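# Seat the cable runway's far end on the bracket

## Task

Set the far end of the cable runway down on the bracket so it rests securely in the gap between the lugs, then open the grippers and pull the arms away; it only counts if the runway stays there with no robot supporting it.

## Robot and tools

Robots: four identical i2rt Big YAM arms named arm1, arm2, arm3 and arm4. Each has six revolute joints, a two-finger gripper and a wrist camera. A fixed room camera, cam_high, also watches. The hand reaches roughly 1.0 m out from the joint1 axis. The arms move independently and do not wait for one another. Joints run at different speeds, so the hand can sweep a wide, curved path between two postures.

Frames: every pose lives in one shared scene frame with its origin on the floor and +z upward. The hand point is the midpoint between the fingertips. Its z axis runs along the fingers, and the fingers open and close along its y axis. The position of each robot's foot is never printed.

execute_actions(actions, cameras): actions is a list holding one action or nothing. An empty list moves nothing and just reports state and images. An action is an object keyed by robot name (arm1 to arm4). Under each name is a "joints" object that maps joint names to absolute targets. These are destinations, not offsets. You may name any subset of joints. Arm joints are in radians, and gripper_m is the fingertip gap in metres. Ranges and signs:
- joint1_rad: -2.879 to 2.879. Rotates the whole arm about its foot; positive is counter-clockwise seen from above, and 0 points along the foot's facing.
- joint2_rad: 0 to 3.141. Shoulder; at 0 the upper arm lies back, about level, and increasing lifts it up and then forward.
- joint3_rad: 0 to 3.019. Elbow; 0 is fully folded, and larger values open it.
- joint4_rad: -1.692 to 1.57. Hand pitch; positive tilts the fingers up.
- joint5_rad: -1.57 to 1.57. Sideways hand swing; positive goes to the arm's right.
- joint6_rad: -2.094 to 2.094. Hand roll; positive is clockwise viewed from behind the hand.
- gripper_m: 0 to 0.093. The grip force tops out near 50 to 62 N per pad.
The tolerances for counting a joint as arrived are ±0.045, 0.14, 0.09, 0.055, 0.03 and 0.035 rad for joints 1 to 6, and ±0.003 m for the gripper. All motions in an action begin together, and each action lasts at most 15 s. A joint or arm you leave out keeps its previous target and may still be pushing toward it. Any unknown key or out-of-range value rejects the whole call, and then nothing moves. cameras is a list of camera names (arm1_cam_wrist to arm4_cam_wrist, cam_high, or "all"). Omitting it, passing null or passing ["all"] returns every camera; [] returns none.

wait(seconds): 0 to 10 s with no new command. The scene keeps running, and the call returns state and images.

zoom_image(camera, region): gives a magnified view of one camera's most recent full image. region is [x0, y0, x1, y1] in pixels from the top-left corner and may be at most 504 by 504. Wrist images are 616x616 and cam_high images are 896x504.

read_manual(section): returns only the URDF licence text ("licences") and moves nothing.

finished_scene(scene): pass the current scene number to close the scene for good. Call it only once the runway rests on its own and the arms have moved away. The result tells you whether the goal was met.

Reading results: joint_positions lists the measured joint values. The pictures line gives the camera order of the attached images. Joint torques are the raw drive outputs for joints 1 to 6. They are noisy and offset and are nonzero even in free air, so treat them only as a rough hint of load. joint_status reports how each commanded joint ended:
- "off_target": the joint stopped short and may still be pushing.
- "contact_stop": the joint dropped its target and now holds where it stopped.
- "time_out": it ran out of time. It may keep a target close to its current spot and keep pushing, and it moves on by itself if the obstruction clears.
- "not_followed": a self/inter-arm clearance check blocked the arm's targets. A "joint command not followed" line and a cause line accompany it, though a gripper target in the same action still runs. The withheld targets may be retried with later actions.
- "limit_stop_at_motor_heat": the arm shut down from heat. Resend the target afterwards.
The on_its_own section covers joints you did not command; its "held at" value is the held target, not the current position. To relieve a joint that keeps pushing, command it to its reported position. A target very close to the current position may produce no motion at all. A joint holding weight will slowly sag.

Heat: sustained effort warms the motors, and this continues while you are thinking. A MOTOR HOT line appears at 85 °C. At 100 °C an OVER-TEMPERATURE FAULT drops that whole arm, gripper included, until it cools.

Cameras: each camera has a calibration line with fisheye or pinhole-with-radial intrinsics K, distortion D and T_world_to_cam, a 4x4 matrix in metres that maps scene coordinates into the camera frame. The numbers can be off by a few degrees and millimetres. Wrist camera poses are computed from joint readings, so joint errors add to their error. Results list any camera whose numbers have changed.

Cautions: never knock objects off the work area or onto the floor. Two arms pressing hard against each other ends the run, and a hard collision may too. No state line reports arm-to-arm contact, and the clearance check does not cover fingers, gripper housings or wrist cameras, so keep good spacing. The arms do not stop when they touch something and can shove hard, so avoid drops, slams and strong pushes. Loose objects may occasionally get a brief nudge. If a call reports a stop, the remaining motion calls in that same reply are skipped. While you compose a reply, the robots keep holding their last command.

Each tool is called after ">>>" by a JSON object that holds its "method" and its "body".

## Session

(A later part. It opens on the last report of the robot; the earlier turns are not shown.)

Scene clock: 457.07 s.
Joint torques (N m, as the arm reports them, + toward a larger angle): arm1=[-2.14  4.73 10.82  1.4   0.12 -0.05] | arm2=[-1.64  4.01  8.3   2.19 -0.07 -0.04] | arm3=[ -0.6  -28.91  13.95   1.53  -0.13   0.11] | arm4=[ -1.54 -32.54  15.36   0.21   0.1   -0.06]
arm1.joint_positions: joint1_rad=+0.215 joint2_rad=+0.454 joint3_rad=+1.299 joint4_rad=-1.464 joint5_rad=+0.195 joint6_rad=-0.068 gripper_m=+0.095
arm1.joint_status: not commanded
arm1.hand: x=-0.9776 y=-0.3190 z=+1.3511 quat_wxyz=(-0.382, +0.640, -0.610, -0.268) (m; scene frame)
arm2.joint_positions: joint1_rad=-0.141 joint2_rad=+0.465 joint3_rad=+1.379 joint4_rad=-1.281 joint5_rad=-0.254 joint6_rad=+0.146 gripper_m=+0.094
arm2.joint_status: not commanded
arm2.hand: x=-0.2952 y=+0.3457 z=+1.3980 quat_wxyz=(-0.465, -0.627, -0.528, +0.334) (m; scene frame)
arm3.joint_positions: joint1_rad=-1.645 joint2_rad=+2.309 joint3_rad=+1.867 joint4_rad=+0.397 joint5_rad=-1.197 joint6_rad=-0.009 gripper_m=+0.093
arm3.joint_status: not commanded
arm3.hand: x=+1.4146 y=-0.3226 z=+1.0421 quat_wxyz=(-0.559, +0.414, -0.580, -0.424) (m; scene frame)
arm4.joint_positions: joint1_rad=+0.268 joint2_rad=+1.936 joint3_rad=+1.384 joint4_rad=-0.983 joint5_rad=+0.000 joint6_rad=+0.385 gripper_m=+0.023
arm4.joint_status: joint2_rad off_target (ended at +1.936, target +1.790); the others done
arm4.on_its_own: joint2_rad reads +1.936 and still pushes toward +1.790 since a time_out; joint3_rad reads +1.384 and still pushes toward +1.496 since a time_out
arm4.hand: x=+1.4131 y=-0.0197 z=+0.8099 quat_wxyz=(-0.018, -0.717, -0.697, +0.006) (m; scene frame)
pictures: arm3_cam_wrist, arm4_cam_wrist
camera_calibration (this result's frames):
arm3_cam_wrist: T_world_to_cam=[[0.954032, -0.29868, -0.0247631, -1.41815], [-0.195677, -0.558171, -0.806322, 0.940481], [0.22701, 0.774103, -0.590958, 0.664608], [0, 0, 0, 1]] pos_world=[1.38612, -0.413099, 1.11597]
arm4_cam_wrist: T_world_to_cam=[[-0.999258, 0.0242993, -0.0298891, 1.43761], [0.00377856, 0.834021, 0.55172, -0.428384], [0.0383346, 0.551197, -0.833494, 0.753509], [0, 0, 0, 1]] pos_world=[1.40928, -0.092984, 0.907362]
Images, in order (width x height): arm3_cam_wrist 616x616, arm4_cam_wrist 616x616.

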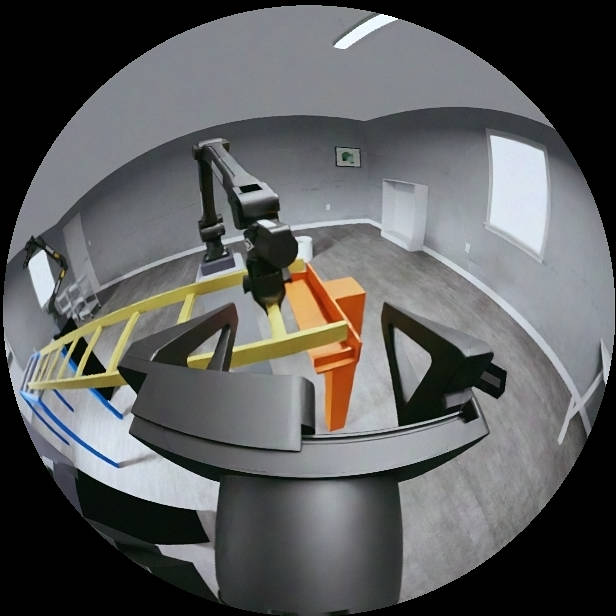

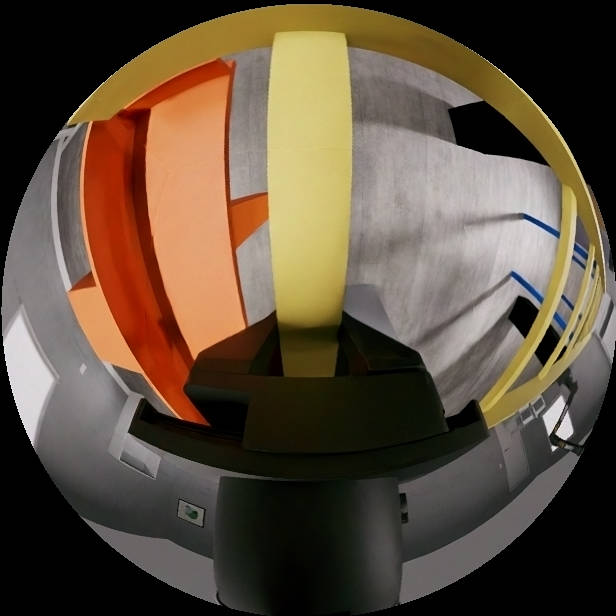

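>>> {"method": "execute_actions", "body": {"actions": [{"arm4":{"joints":{"joint3_rad":1.445}}}], "cameras": ["arm3_cam_wrist","arm4_cam_wrist"]}}

Scene clock: 465.73 s.
Joint torques (N m, as the arm reports them, + toward a larger angle): arm1=[-2.13  4.78 10.84  1.41  0.11 -0.05] | arm2=[-1.61  4.06  8.31  2.18 -0.07 -0.04] | arm3=[ -0.58 -28.96  13.95   1.52  -0.13   0.12] | arm4=[ -1.73 -32.79  12.87  -0.07  -0.02  -0.03]
arm1.joint_positions: joint1_rad=+0.215 joint2_rad=+0.454 joint3_rad=+1.299 joint4_rad=-1.464 joint5_rad=+0.195 joint6_rad=-0.068 gripper_m=+0.095
arm1.joint_status: not commanded
arm1.hand: x=-0.9776 y=-0.3190 z=+1.3511 quat_wxyz=(-0.382, +0.640, -0.610, -0.268) (m; scene frame)
arm2.joint_positions: joint1_rad=-0.141 joint2_rad=+0.465 joint3_rad=+1.379 joint4_rad=-1.281 joint5_rad=-0.254 joint6_rad=+0.146 gripper_m=+0.094
arm2.joint_status: not commanded
arm2.hand: x=-0.2952 y=+0.3457 z=+1.3980 quat_wxyz=(-0.465, -0.627, -0.528, +0.334) (m; scene frame)
arm3.joint_positions: joint1_rad=-1.645 joint2_rad=+2.309 joint3_rad=+1.867 joint4_rad=+0.397 joint5_rad=-1.197 joint6_rad=-0.009 gripper_m=+0.093
arm3.joint_status: not commanded
arm3.hand: x=+1.4146 y=-0.3226 z=+1.0421 quat_wxyz=(-0.559, +0.414, -0.580, -0.424) (m; scene frame)
arm4.joint_positions: joint1_rad=+0.268 joint2_rad=+1.936 joint3_rad=+1.368 joint4_rad=-0.974 joint5_rad=+0.003 joint6_rad=+0.382 gripper_m=+0.023
arm4.joint_status: all done
arm4.on_its_own: joint2_rad reads +1.936 and still pushes toward +1.790 since a time_out
arm4.hand: x=+1.4110 y=-0.0153 z=+0.8047 quat_wxyz=(-0.014, -0.716, -0.698, +0.006) (m; scene frame)
pictures: arm3_cam_wrist, arm4_cam_wrist
camera_calibration (this result's frames):
arm3_cam_wrist: T_world_to_cam=[[0.954032, -0.29868, -0.0247631, -1.41815], [-0.195677, -0.558171, -0.806322, 0.940481], [0.22701, 0.774103, -0.590958, 0.664608], [0, 0, 0, 1]] pos_world=[1.38612, -0.413099, 1.11597]
arm4_cam_wrist: T_world_to_cam=[[-0.999468, 0.0214664, -0.0245624, 1.43115], [0.00419413, 0.831281, 0.555837, -0.433058], [0.0323501, 0.555438, -0.830928, 0.753265], [0, 0, 0, 1]] pos_world=[1.40784, -0.0891213, 0.901772]
Images, in order (width x height): arm3_cam_wrist 616x616, arm4_cam_wrist 616x616.

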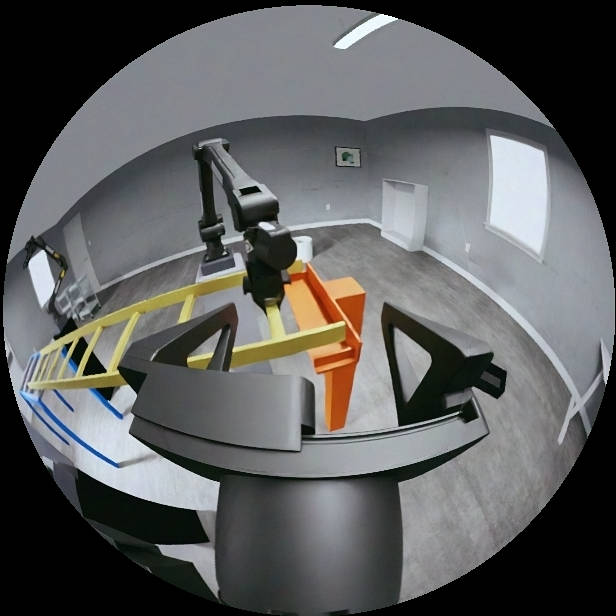

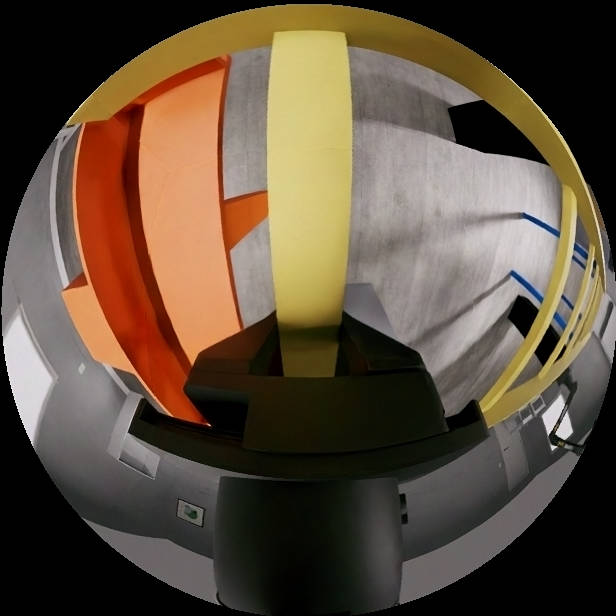

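A little more inward, then lower.

>>> {"method": "execute_actions", "body": {"actions": [{"arm4":{"joints":{"joint3_rad":1.425,"joint1_rad":0.285}}}], "cameras": []}}

>>> {"method": "execute_actions", "body": {"actions": [{"arm4":{"joints":{"joint2_rad":1.84,"joint4_rad":-0.95}}}], "cameras": ["arm3_cam_wrist","arm4_cam_wrist","cam_high"]}}

Scene clock: 470.00 s.
Joint torques (N m, as the arm reports them, + toward a larger angle): arm1=[-2.27  4.8  10.83  1.43  0.11 -0.05] | arm2=[-1.54  4.11  8.31  2.19 -0.07 -0.04] | arm3=[ -0.65 -28.91  13.97   1.53  -0.13   0.11] | arm4=[ -0.17 -32.74  12.5   -0.31  -0.05  -0.01]
arm1.joint_positions: joint1_rad=+0.215 joint2_rad=+0.454 joint3_rad=+1.299 joint4_rad=-1.464 joint5_rad=+0.195 joint6_rad=-0.068 gripper_m=+0.095
arm1.joint_status: not commanded
arm1.hand: x=-0.9776 y=-0.3190 z=+1.3511 quat_wxyz=(-0.382, +0.640, -0.610, -0.268) (m; scene frame)
arm2.joint_positions: joint1_rad=-0.141 joint2_rad=+0.465 joint3_rad=+1.379 joint4_rad=-1.281 joint5_rad=-0.254 joint6_rad=+0.146 gripper_m=+0.094
arm2.joint_status: not commanded
arm2.hand: x=-0.2952 y=+0.3457 z=+1.3980 quat_wxyz=(-0.465, -0.627, -0.528, +0.334) (m; scene frame)
arm3.joint_positions: joint1_rad=-1.645 joint2_rad=+2.309 joint3_rad=+1.867 joint4_rad=+0.397 joint5_rad=-1.197 joint6_rad=-0.009 gripper_m=+0.093
arm3.joint_status: not commanded
arm3.hand: x=+1.4146 y=-0.3226 z=+1.0421 quat_wxyz=(-0.559, +0.414, -0.580, -0.424) (m; scene frame)
arm4.joint_positions: joint1_rad=+0.268 joint2_rad=+1.936 joint3_rad=+1.351 joint4_rad=-0.968 joint5_rad=+0.003 joint6_rad=+0.379 gripper_m=+0.023
arm4.joint_status: all done
arm4.on_its_own: joint2_rad reads +1.936 and still pushes toward +1.790 since a time_out
arm4.hand: x=+1.4088 y=-0.0092 z=+0.7991 quat_wxyz=(-0.009, -0.715, -0.699, +0.004) (m; scene frame)
pictures: none
No camera images: the call's "cameras" was empty. Leave "cameras" out to get every camera's image.

Scene clock: 470.80 s.
Joint torques (N m, as the arm reports them, + toward a larger angle): arm1=[-1.94  5.   10.86  1.42  0.12 -0.05] | arm2=[-1.56  4.07  8.29  2.18 -0.07 -0.04] | arm3=[ -0.63 -28.9   13.96   1.54  -0.13   0.12] | arm4=[ -0.4  -32.36  12.47  -0.22  -0.16   0.  ]
arm1.joint_positions: joint1_rad=+0.215 joint2_rad=+0.454 joint3_rad=+1.299 joint4_rad=-1.464 joint5_rad=+0.195 joint6_rad=-0.068 gripper_m=+0.095
arm1.joint_status: not commanded
arm1.hand: x=-0.9776 y=-0.3190 z=+1.3511 quat_wxyz=(-0.382, +0.640, -0.610, -0.268) (m; scene frame)
arm2.joint_positions: joint1_rad=-0.141 joint2_rad=+0.465 joint3_rad=+1.379 joint4_rad=-1.281 joint5_rad=-0.254 joint6_rad=+0.146 gripper_m=+0.094
arm2.joint_status: not commanded
arm2.hand: x=-0.2952 y=+0.3457 z=+1.3980 quat_wxyz=(-0.465, -0.627, -0.528, +0.334) (m; scene frame)
arm3.joint_positions: joint1_rad=-1.645 joint2_rad=+2.309 joint3_rad=+1.867 joint4_rad=+0.397 joint5_rad=-1.197 joint6_rad=-0.009 gripper_m=+0.093
arm3.joint_status: not commanded
arm3.hand: x=+1.4146 y=-0.3226 z=+1.0421 quat_wxyz=(-0.559, +0.414, -0.580, -0.424) (m; scene frame)
arm4.joint_positions: joint1_rad=+0.270 joint2_rad=+1.979 joint3_rad=+1.348 joint4_rad=-0.935 joint5_rad=+0.007 joint6_rad=+0.379 gripper_m=+0.023
arm4.joint_status: all done
arm4.hand: x=+1.4094 y=-0.0103 z=+0.7758 quat_wxyz=(-0.002, -0.714, -0.700, +0.003) (m; scene frame)
pictures: arm3_cam_wrist, arm4_cam_wrist, cam_high
camera_calibration (this result's frames):
arm3_cam_wrist: T_world_to_cam=[[0.954032, -0.29868, -0.0247631, -1.41815], [-0.195677, -0.558171, -0.806322, 0.940481], [0.22701, 0.774103, -0.590958, 0.664608], [0, 0, 0, 1]] pos_world=[1.38612, -0.413099, 1.11597]
arm4_cam_wrist: T_world_to_cam=[[-0.999777, 0.0172639, -0.012122, 1.41949], [0.00719831, 0.819362, 0.573231, -0.439044], [0.0198285, 0.573016, -0.819304, 0.735306], [0, 0, 0, 1]] pos_world=[1.40775, -0.0861119, 0.87132]
Images, in order (width x height): arm3_cam_wrist 616x616, arm4_cam_wrist 616x616, cam_high 896x504.

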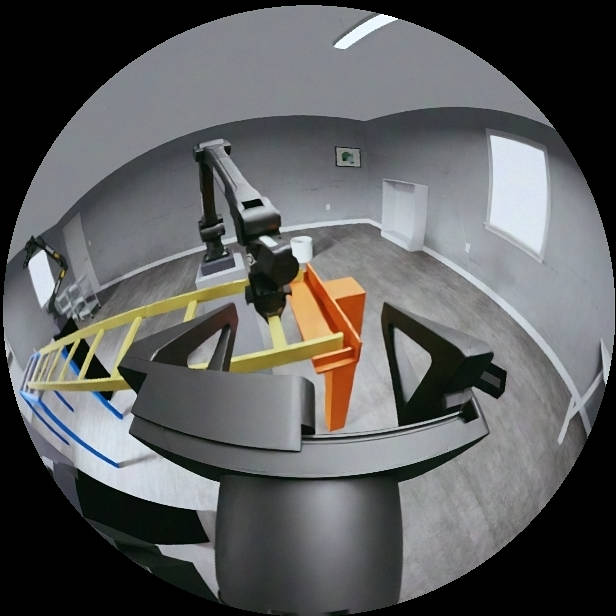

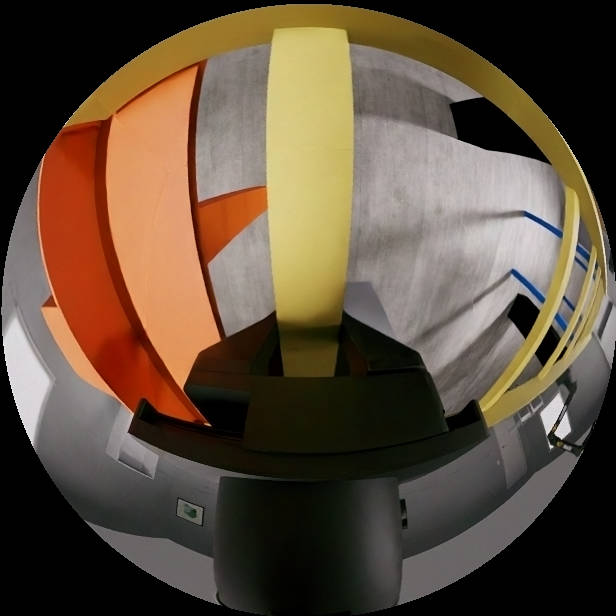

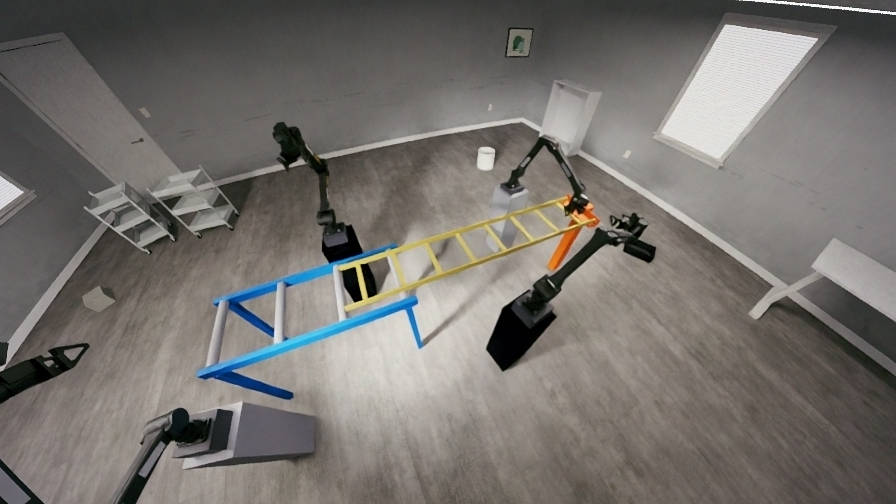

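Inside the lugs. Unload onto the shelf.

>>> {"method": "execute_actions", "body": {"actions": [{"arm4":{"joints":{"joint2_rad":1.97,"joint3_rad":1.38,"joint4_rad":-0.935}}}], "cameras": []}}

>>> {"method": "execute_actions", "body": {"actions": [{"arm4":{"joints":{"gripper_m":0.05}}}], "cameras": []}}

>>> {"method": "execute_actions", "body": {"actions": [{"arm4":{"joints":{"joint2_rad":1.3}},"arm3":{"joints":{"joint2_rad":1.8}}}], "cameras": ["arm3_cam_wrist","arm4_cam_wrist","cam_high"]}}

Scene clock: 478.13 s.
Joint torques (N m, as the arm reports them, + toward a larger angle): arm1=[-2.23  4.82 10.83  1.42  0.12 -0.04] | arm2=[-1.57  4.09  8.32  2.17 -0.07 -0.04] | arm3=[ -0.64 -28.87  13.95   1.52  -0.13   0.12] | arm4=[ -0.44 -21.68  10.08  -0.2   -0.2    0.  ]
arm1.joint_positions: joint1_rad=+0.215 joint2_rad=+0.454 joint3_rad=+1.299 joint4_rad=-1.464 joint5_rad=+0.195 joint6_rad=-0.068 gripper_m=+0.095
arm1.joint_status: not commanded
arm1.hand: x=-0.9776 y=-0.3190 z=+1.3511 quat_wxyz=(-0.382, +0.640, -0.610, -0.268) (m; scene frame)
arm2.joint_positions: joint1_rad=-0.141 joint2_rad=+0.465 joint3_rad=+1.379 joint4_rad=-1.281 joint5_rad=-0.254 joint6_rad=+0.146 gripper_m=+0.094
arm2.joint_status: not commanded
arm2.hand: x=-0.2952 y=+0.3457 z=+1.3980 quat_wxyz=(-0.465, -0.627, -0.528, +0.334) (m; scene frame)
arm3.joint_positions: joint1_rad=-1.645 joint2_rad=+2.309 joint3_rad=+1.867 joint4_rad=+0.397 joint5_rad=-1.197 joint6_rad=-0.009 gripper_m=+0.093
arm3.joint_status: not commanded
arm3.hand: x=+1.4146 y=-0.3226 z=+1.0421 quat_wxyz=(-0.559, +0.414, -0.580, -0.424) (m; scene frame)
arm4.joint_positions: joint1_rad=+0.271 joint2_rad=+1.990 joint3_rad=+1.335 joint4_rad=-0.919 joint5_rad=+0.007 joint6_rad=+0.379 gripper_m=+0.023
arm4.joint_status: all done
arm4.hand: x=+1.4085 y=-0.0063 z=+0.7662 quat_wxyz=(+0.002, -0.714, -0.700, +0.001) (m; scene frame)
pictures: none
No camera images: the call's "cameras" was empty. Leave "cameras" out to get every camera's image.

Scene clock: 478.87 s.
Joint torques (N m, as the arm reports them, + toward a larger angle): arm1=[-2.14  4.75 10.88  1.42  0.12 -0.04] | arm2=[-1.56  4.04  8.3   2.16 -0.07 -0.05] | arm3=[ -0.63 -28.93  13.95   1.53  -0.13   0.11] | arm4=[ -0.13 -20.34   9.5    0.12   0.     0.  ]
arm1.joint_positions: joint1_rad=+0.215 joint2_rad=+0.454 joint3_rad=+1.299 joint4_rad=-1.464 joint5_rad=+0.195 joint6_rad=-0.068 gripper_m=+0.095
arm1.joint_status: not commanded
arm1.hand: x=-0.9776 y=-0.3190 z=+1.3511 quat_wxyz=(-0.382, +0.640, -0.610, -0.268) (m; scene frame)
arm2.joint_positions: joint1_rad=-0.141 joint2_rad=+0.465 joint3_rad=+1.379 joint4_rad=-1.281 joint5_rad=-0.254 joint6_rad=+0.146 gripper_m=+0.094
arm2.joint_status: not commanded
arm2.hand: x=-0.2952 y=+0.3457 z=+1.3980 quat_wxyz=(-0.465, -0.627, -0.528, +0.334) (m; scene frame)
arm3.joint_positions: joint1_rad=-1.645 joint2_rad=+2.309 joint3_rad=+1.867 joint4_rad=+0.397 joint5_rad=-1.197 joint6_rad=-0.009 gripper_m=+0.093
arm3.joint_status: not commanded
arm3.hand: x=+1.4146 y=-0.3226 z=+1.0421 quat_wxyz=(-0.559, +0.414, -0.580, -0.424) (m; scene frame)
arm4.joint_positions: joint1_rad=+0.271 joint2_rad=+1.973 joint3_rad=+1.346 joint4_rad=-0.925 joint5_rad=+0.002 joint6_rad=+0.379 gripper_m=+0.050
arm4.joint_status: all done
arm4.hand: x=+1.4115 y=-0.0119 z=+0.7785 quat_wxyz=(-0.010, -0.714, -0.700, +0.003) (m; scene frame)
pictures: none
No camera images: the call's "cameras" was empty. Leave "cameras" out to get every camera's image.

Scene clock: 480.93 s.
Joint torques (N m, as the arm reports them, + toward a larger angle): arm1=[-2.23  4.89 10.81  1.43  0.12 -0.05] | arm2=[-1.61  4.08  8.31  2.18 -0.07 -0.04] | arm3=[ -0.52 -18.65  11.96   1.12   0.28   0.16] | arm4=[ -0.33 -11.03  10.61   1.28  -0.01  -0.03]
arm1.joint_positions: joint1_rad=+0.215 joint2_rad=+0.454 joint3_rad=+1.299 joint4_rad=-1.464 joint5_rad=+0.195 joint6_rad=-0.068 gripper_m=+0.095
arm1.joint_status: not commanded
arm1.hand: x=-0.9776 y=-0.3190 z=+1.3511 quat_wxyz=(-0.382, +0.640, -0.610, -0.268) (m; scene frame)
arm2.joint_positions: joint1_rad=-0.141 joint2_rad=+0.465 joint3_rad=+1.379 joint4_rad=-1.281 joint5_rad=-0.254 joint6_rad=+0.146 gripper_m=+0.094
arm2.joint_status: not commanded
arm2.hand: x=-0.2952 y=+0.3457 z=+1.3980 quat_wxyz=(-0.465, -0.627, -0.528, +0.334) (m; scene frame)
arm3.joint_positions: joint1_rad=-1.645 joint2_rad=+1.782 joint3_rad=+1.896 joint4_rad=+0.401 joint5_rad=-1.197 joint6_rad=-0.009 gripper_m=+0.093
arm3.joint_status: all done
arm3.hand: x=+1.2703 y=-0.3324 z=+1.4437 quat_wxyz=(-0.705, +0.504, -0.395, -0.305) (m; scene frame)
arm4.joint_positions: joint1_rad=+0.271 joint2_rad=+1.293 joint3_rad=+1.369 joint4_rad=-0.927 joint5_rad=+0.002 joint6_rad=+0.379 gripper_m=+0.050
arm4.joint_status: all done
arm4.hand: x=+1.4029 y=+0.0071 z=+1.1528 quat_wxyz=(-0.323, -0.669, -0.655, +0.142) (m; scene frame)
pictures: arm3_cam_wrist, arm4_cam_wrist, cam_high
camera_calibration (this result's frames):
arm3_cam_wrist: T_world_to_cam=[[0.825502, -0.307139, 0.47351, -1.83237], [0.268119, -0.524845, -0.807867, 0.654738], [0.496647, 0.793853, -0.350911, 0.259687], [0, 0, 0, 1]] pos_world=[1.20811, -0.42531, 1.48772]
arm4_cam_wrist: T_world_to_cam=[[-0.964476, -0.0753719, -0.253192, 1.64636], [-0.0604698, 0.995976, -0.0661436, 0.161444], [0.257158, -0.0484834, -0.965152, 0.873957], [0, 0, 0, 1]] pos_world=[1.37289, 0.00566766, 1.27102]
Images, in order (width x height): arm3_cam_wrist 616x616, arm4_cam_wrist 616x616, cam_high 896x504.

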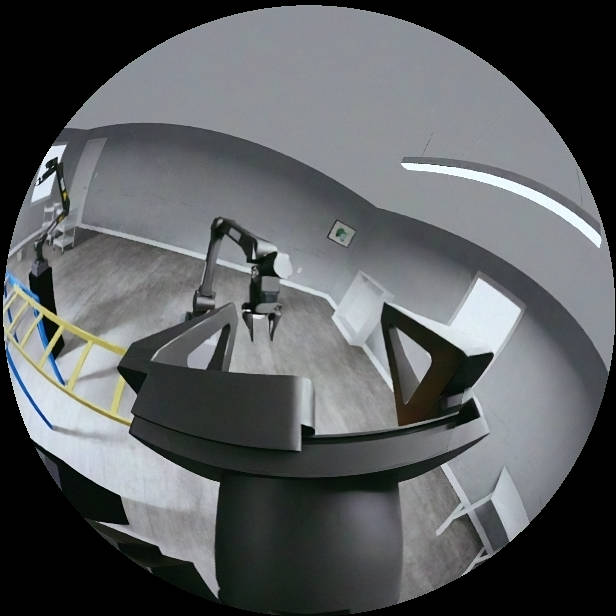

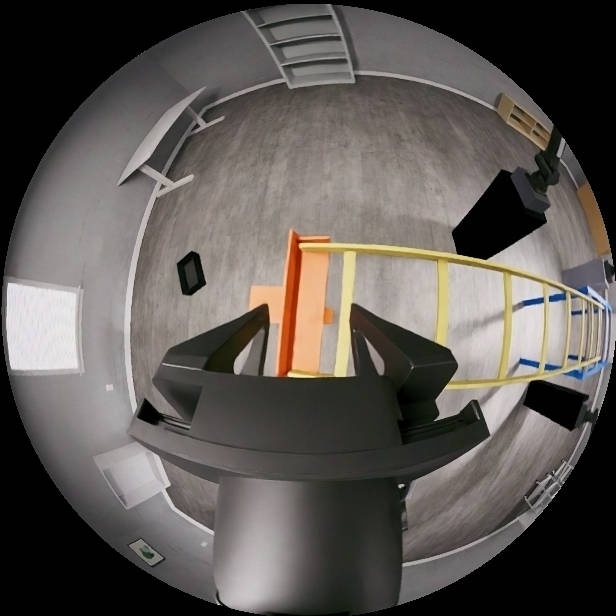

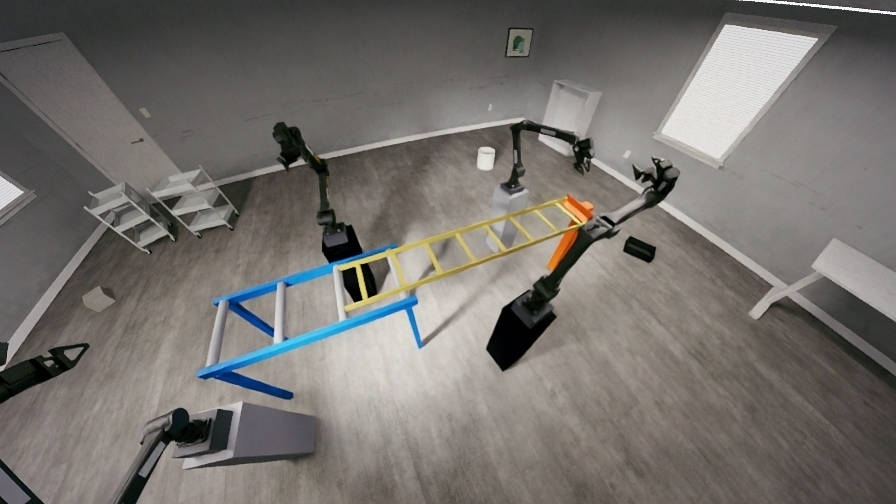

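>>> {"method": "zoom_image", "body": {"camera": "cam_high", "region": [540, 180, 620, 240]}}

>>> {"method": "zoom_image", "body": {"camera": "arm4_cam_wrist", "region": [250, 220, 400, 390]}}

Region (540, 180, 620, 240) of cam_high's 896x504 image, scaled by 6.300, with more detail than that image has; it fills the top 378 rows of this view, and the rest is white.

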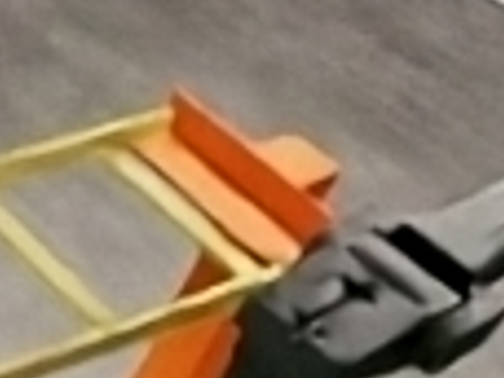

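Region (250, 220, 400, 390) of arm4_cam_wrist's 616x616 image, scaled by 2.965, with more detail than that image has; it fills the left 445 columns of this view, and the rest is white.

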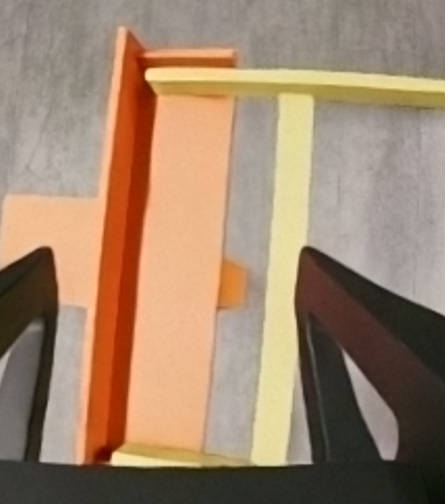

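>>> {"method": "finished_scene", "body": {"scene": 1}}

The scene is finished: the task was done.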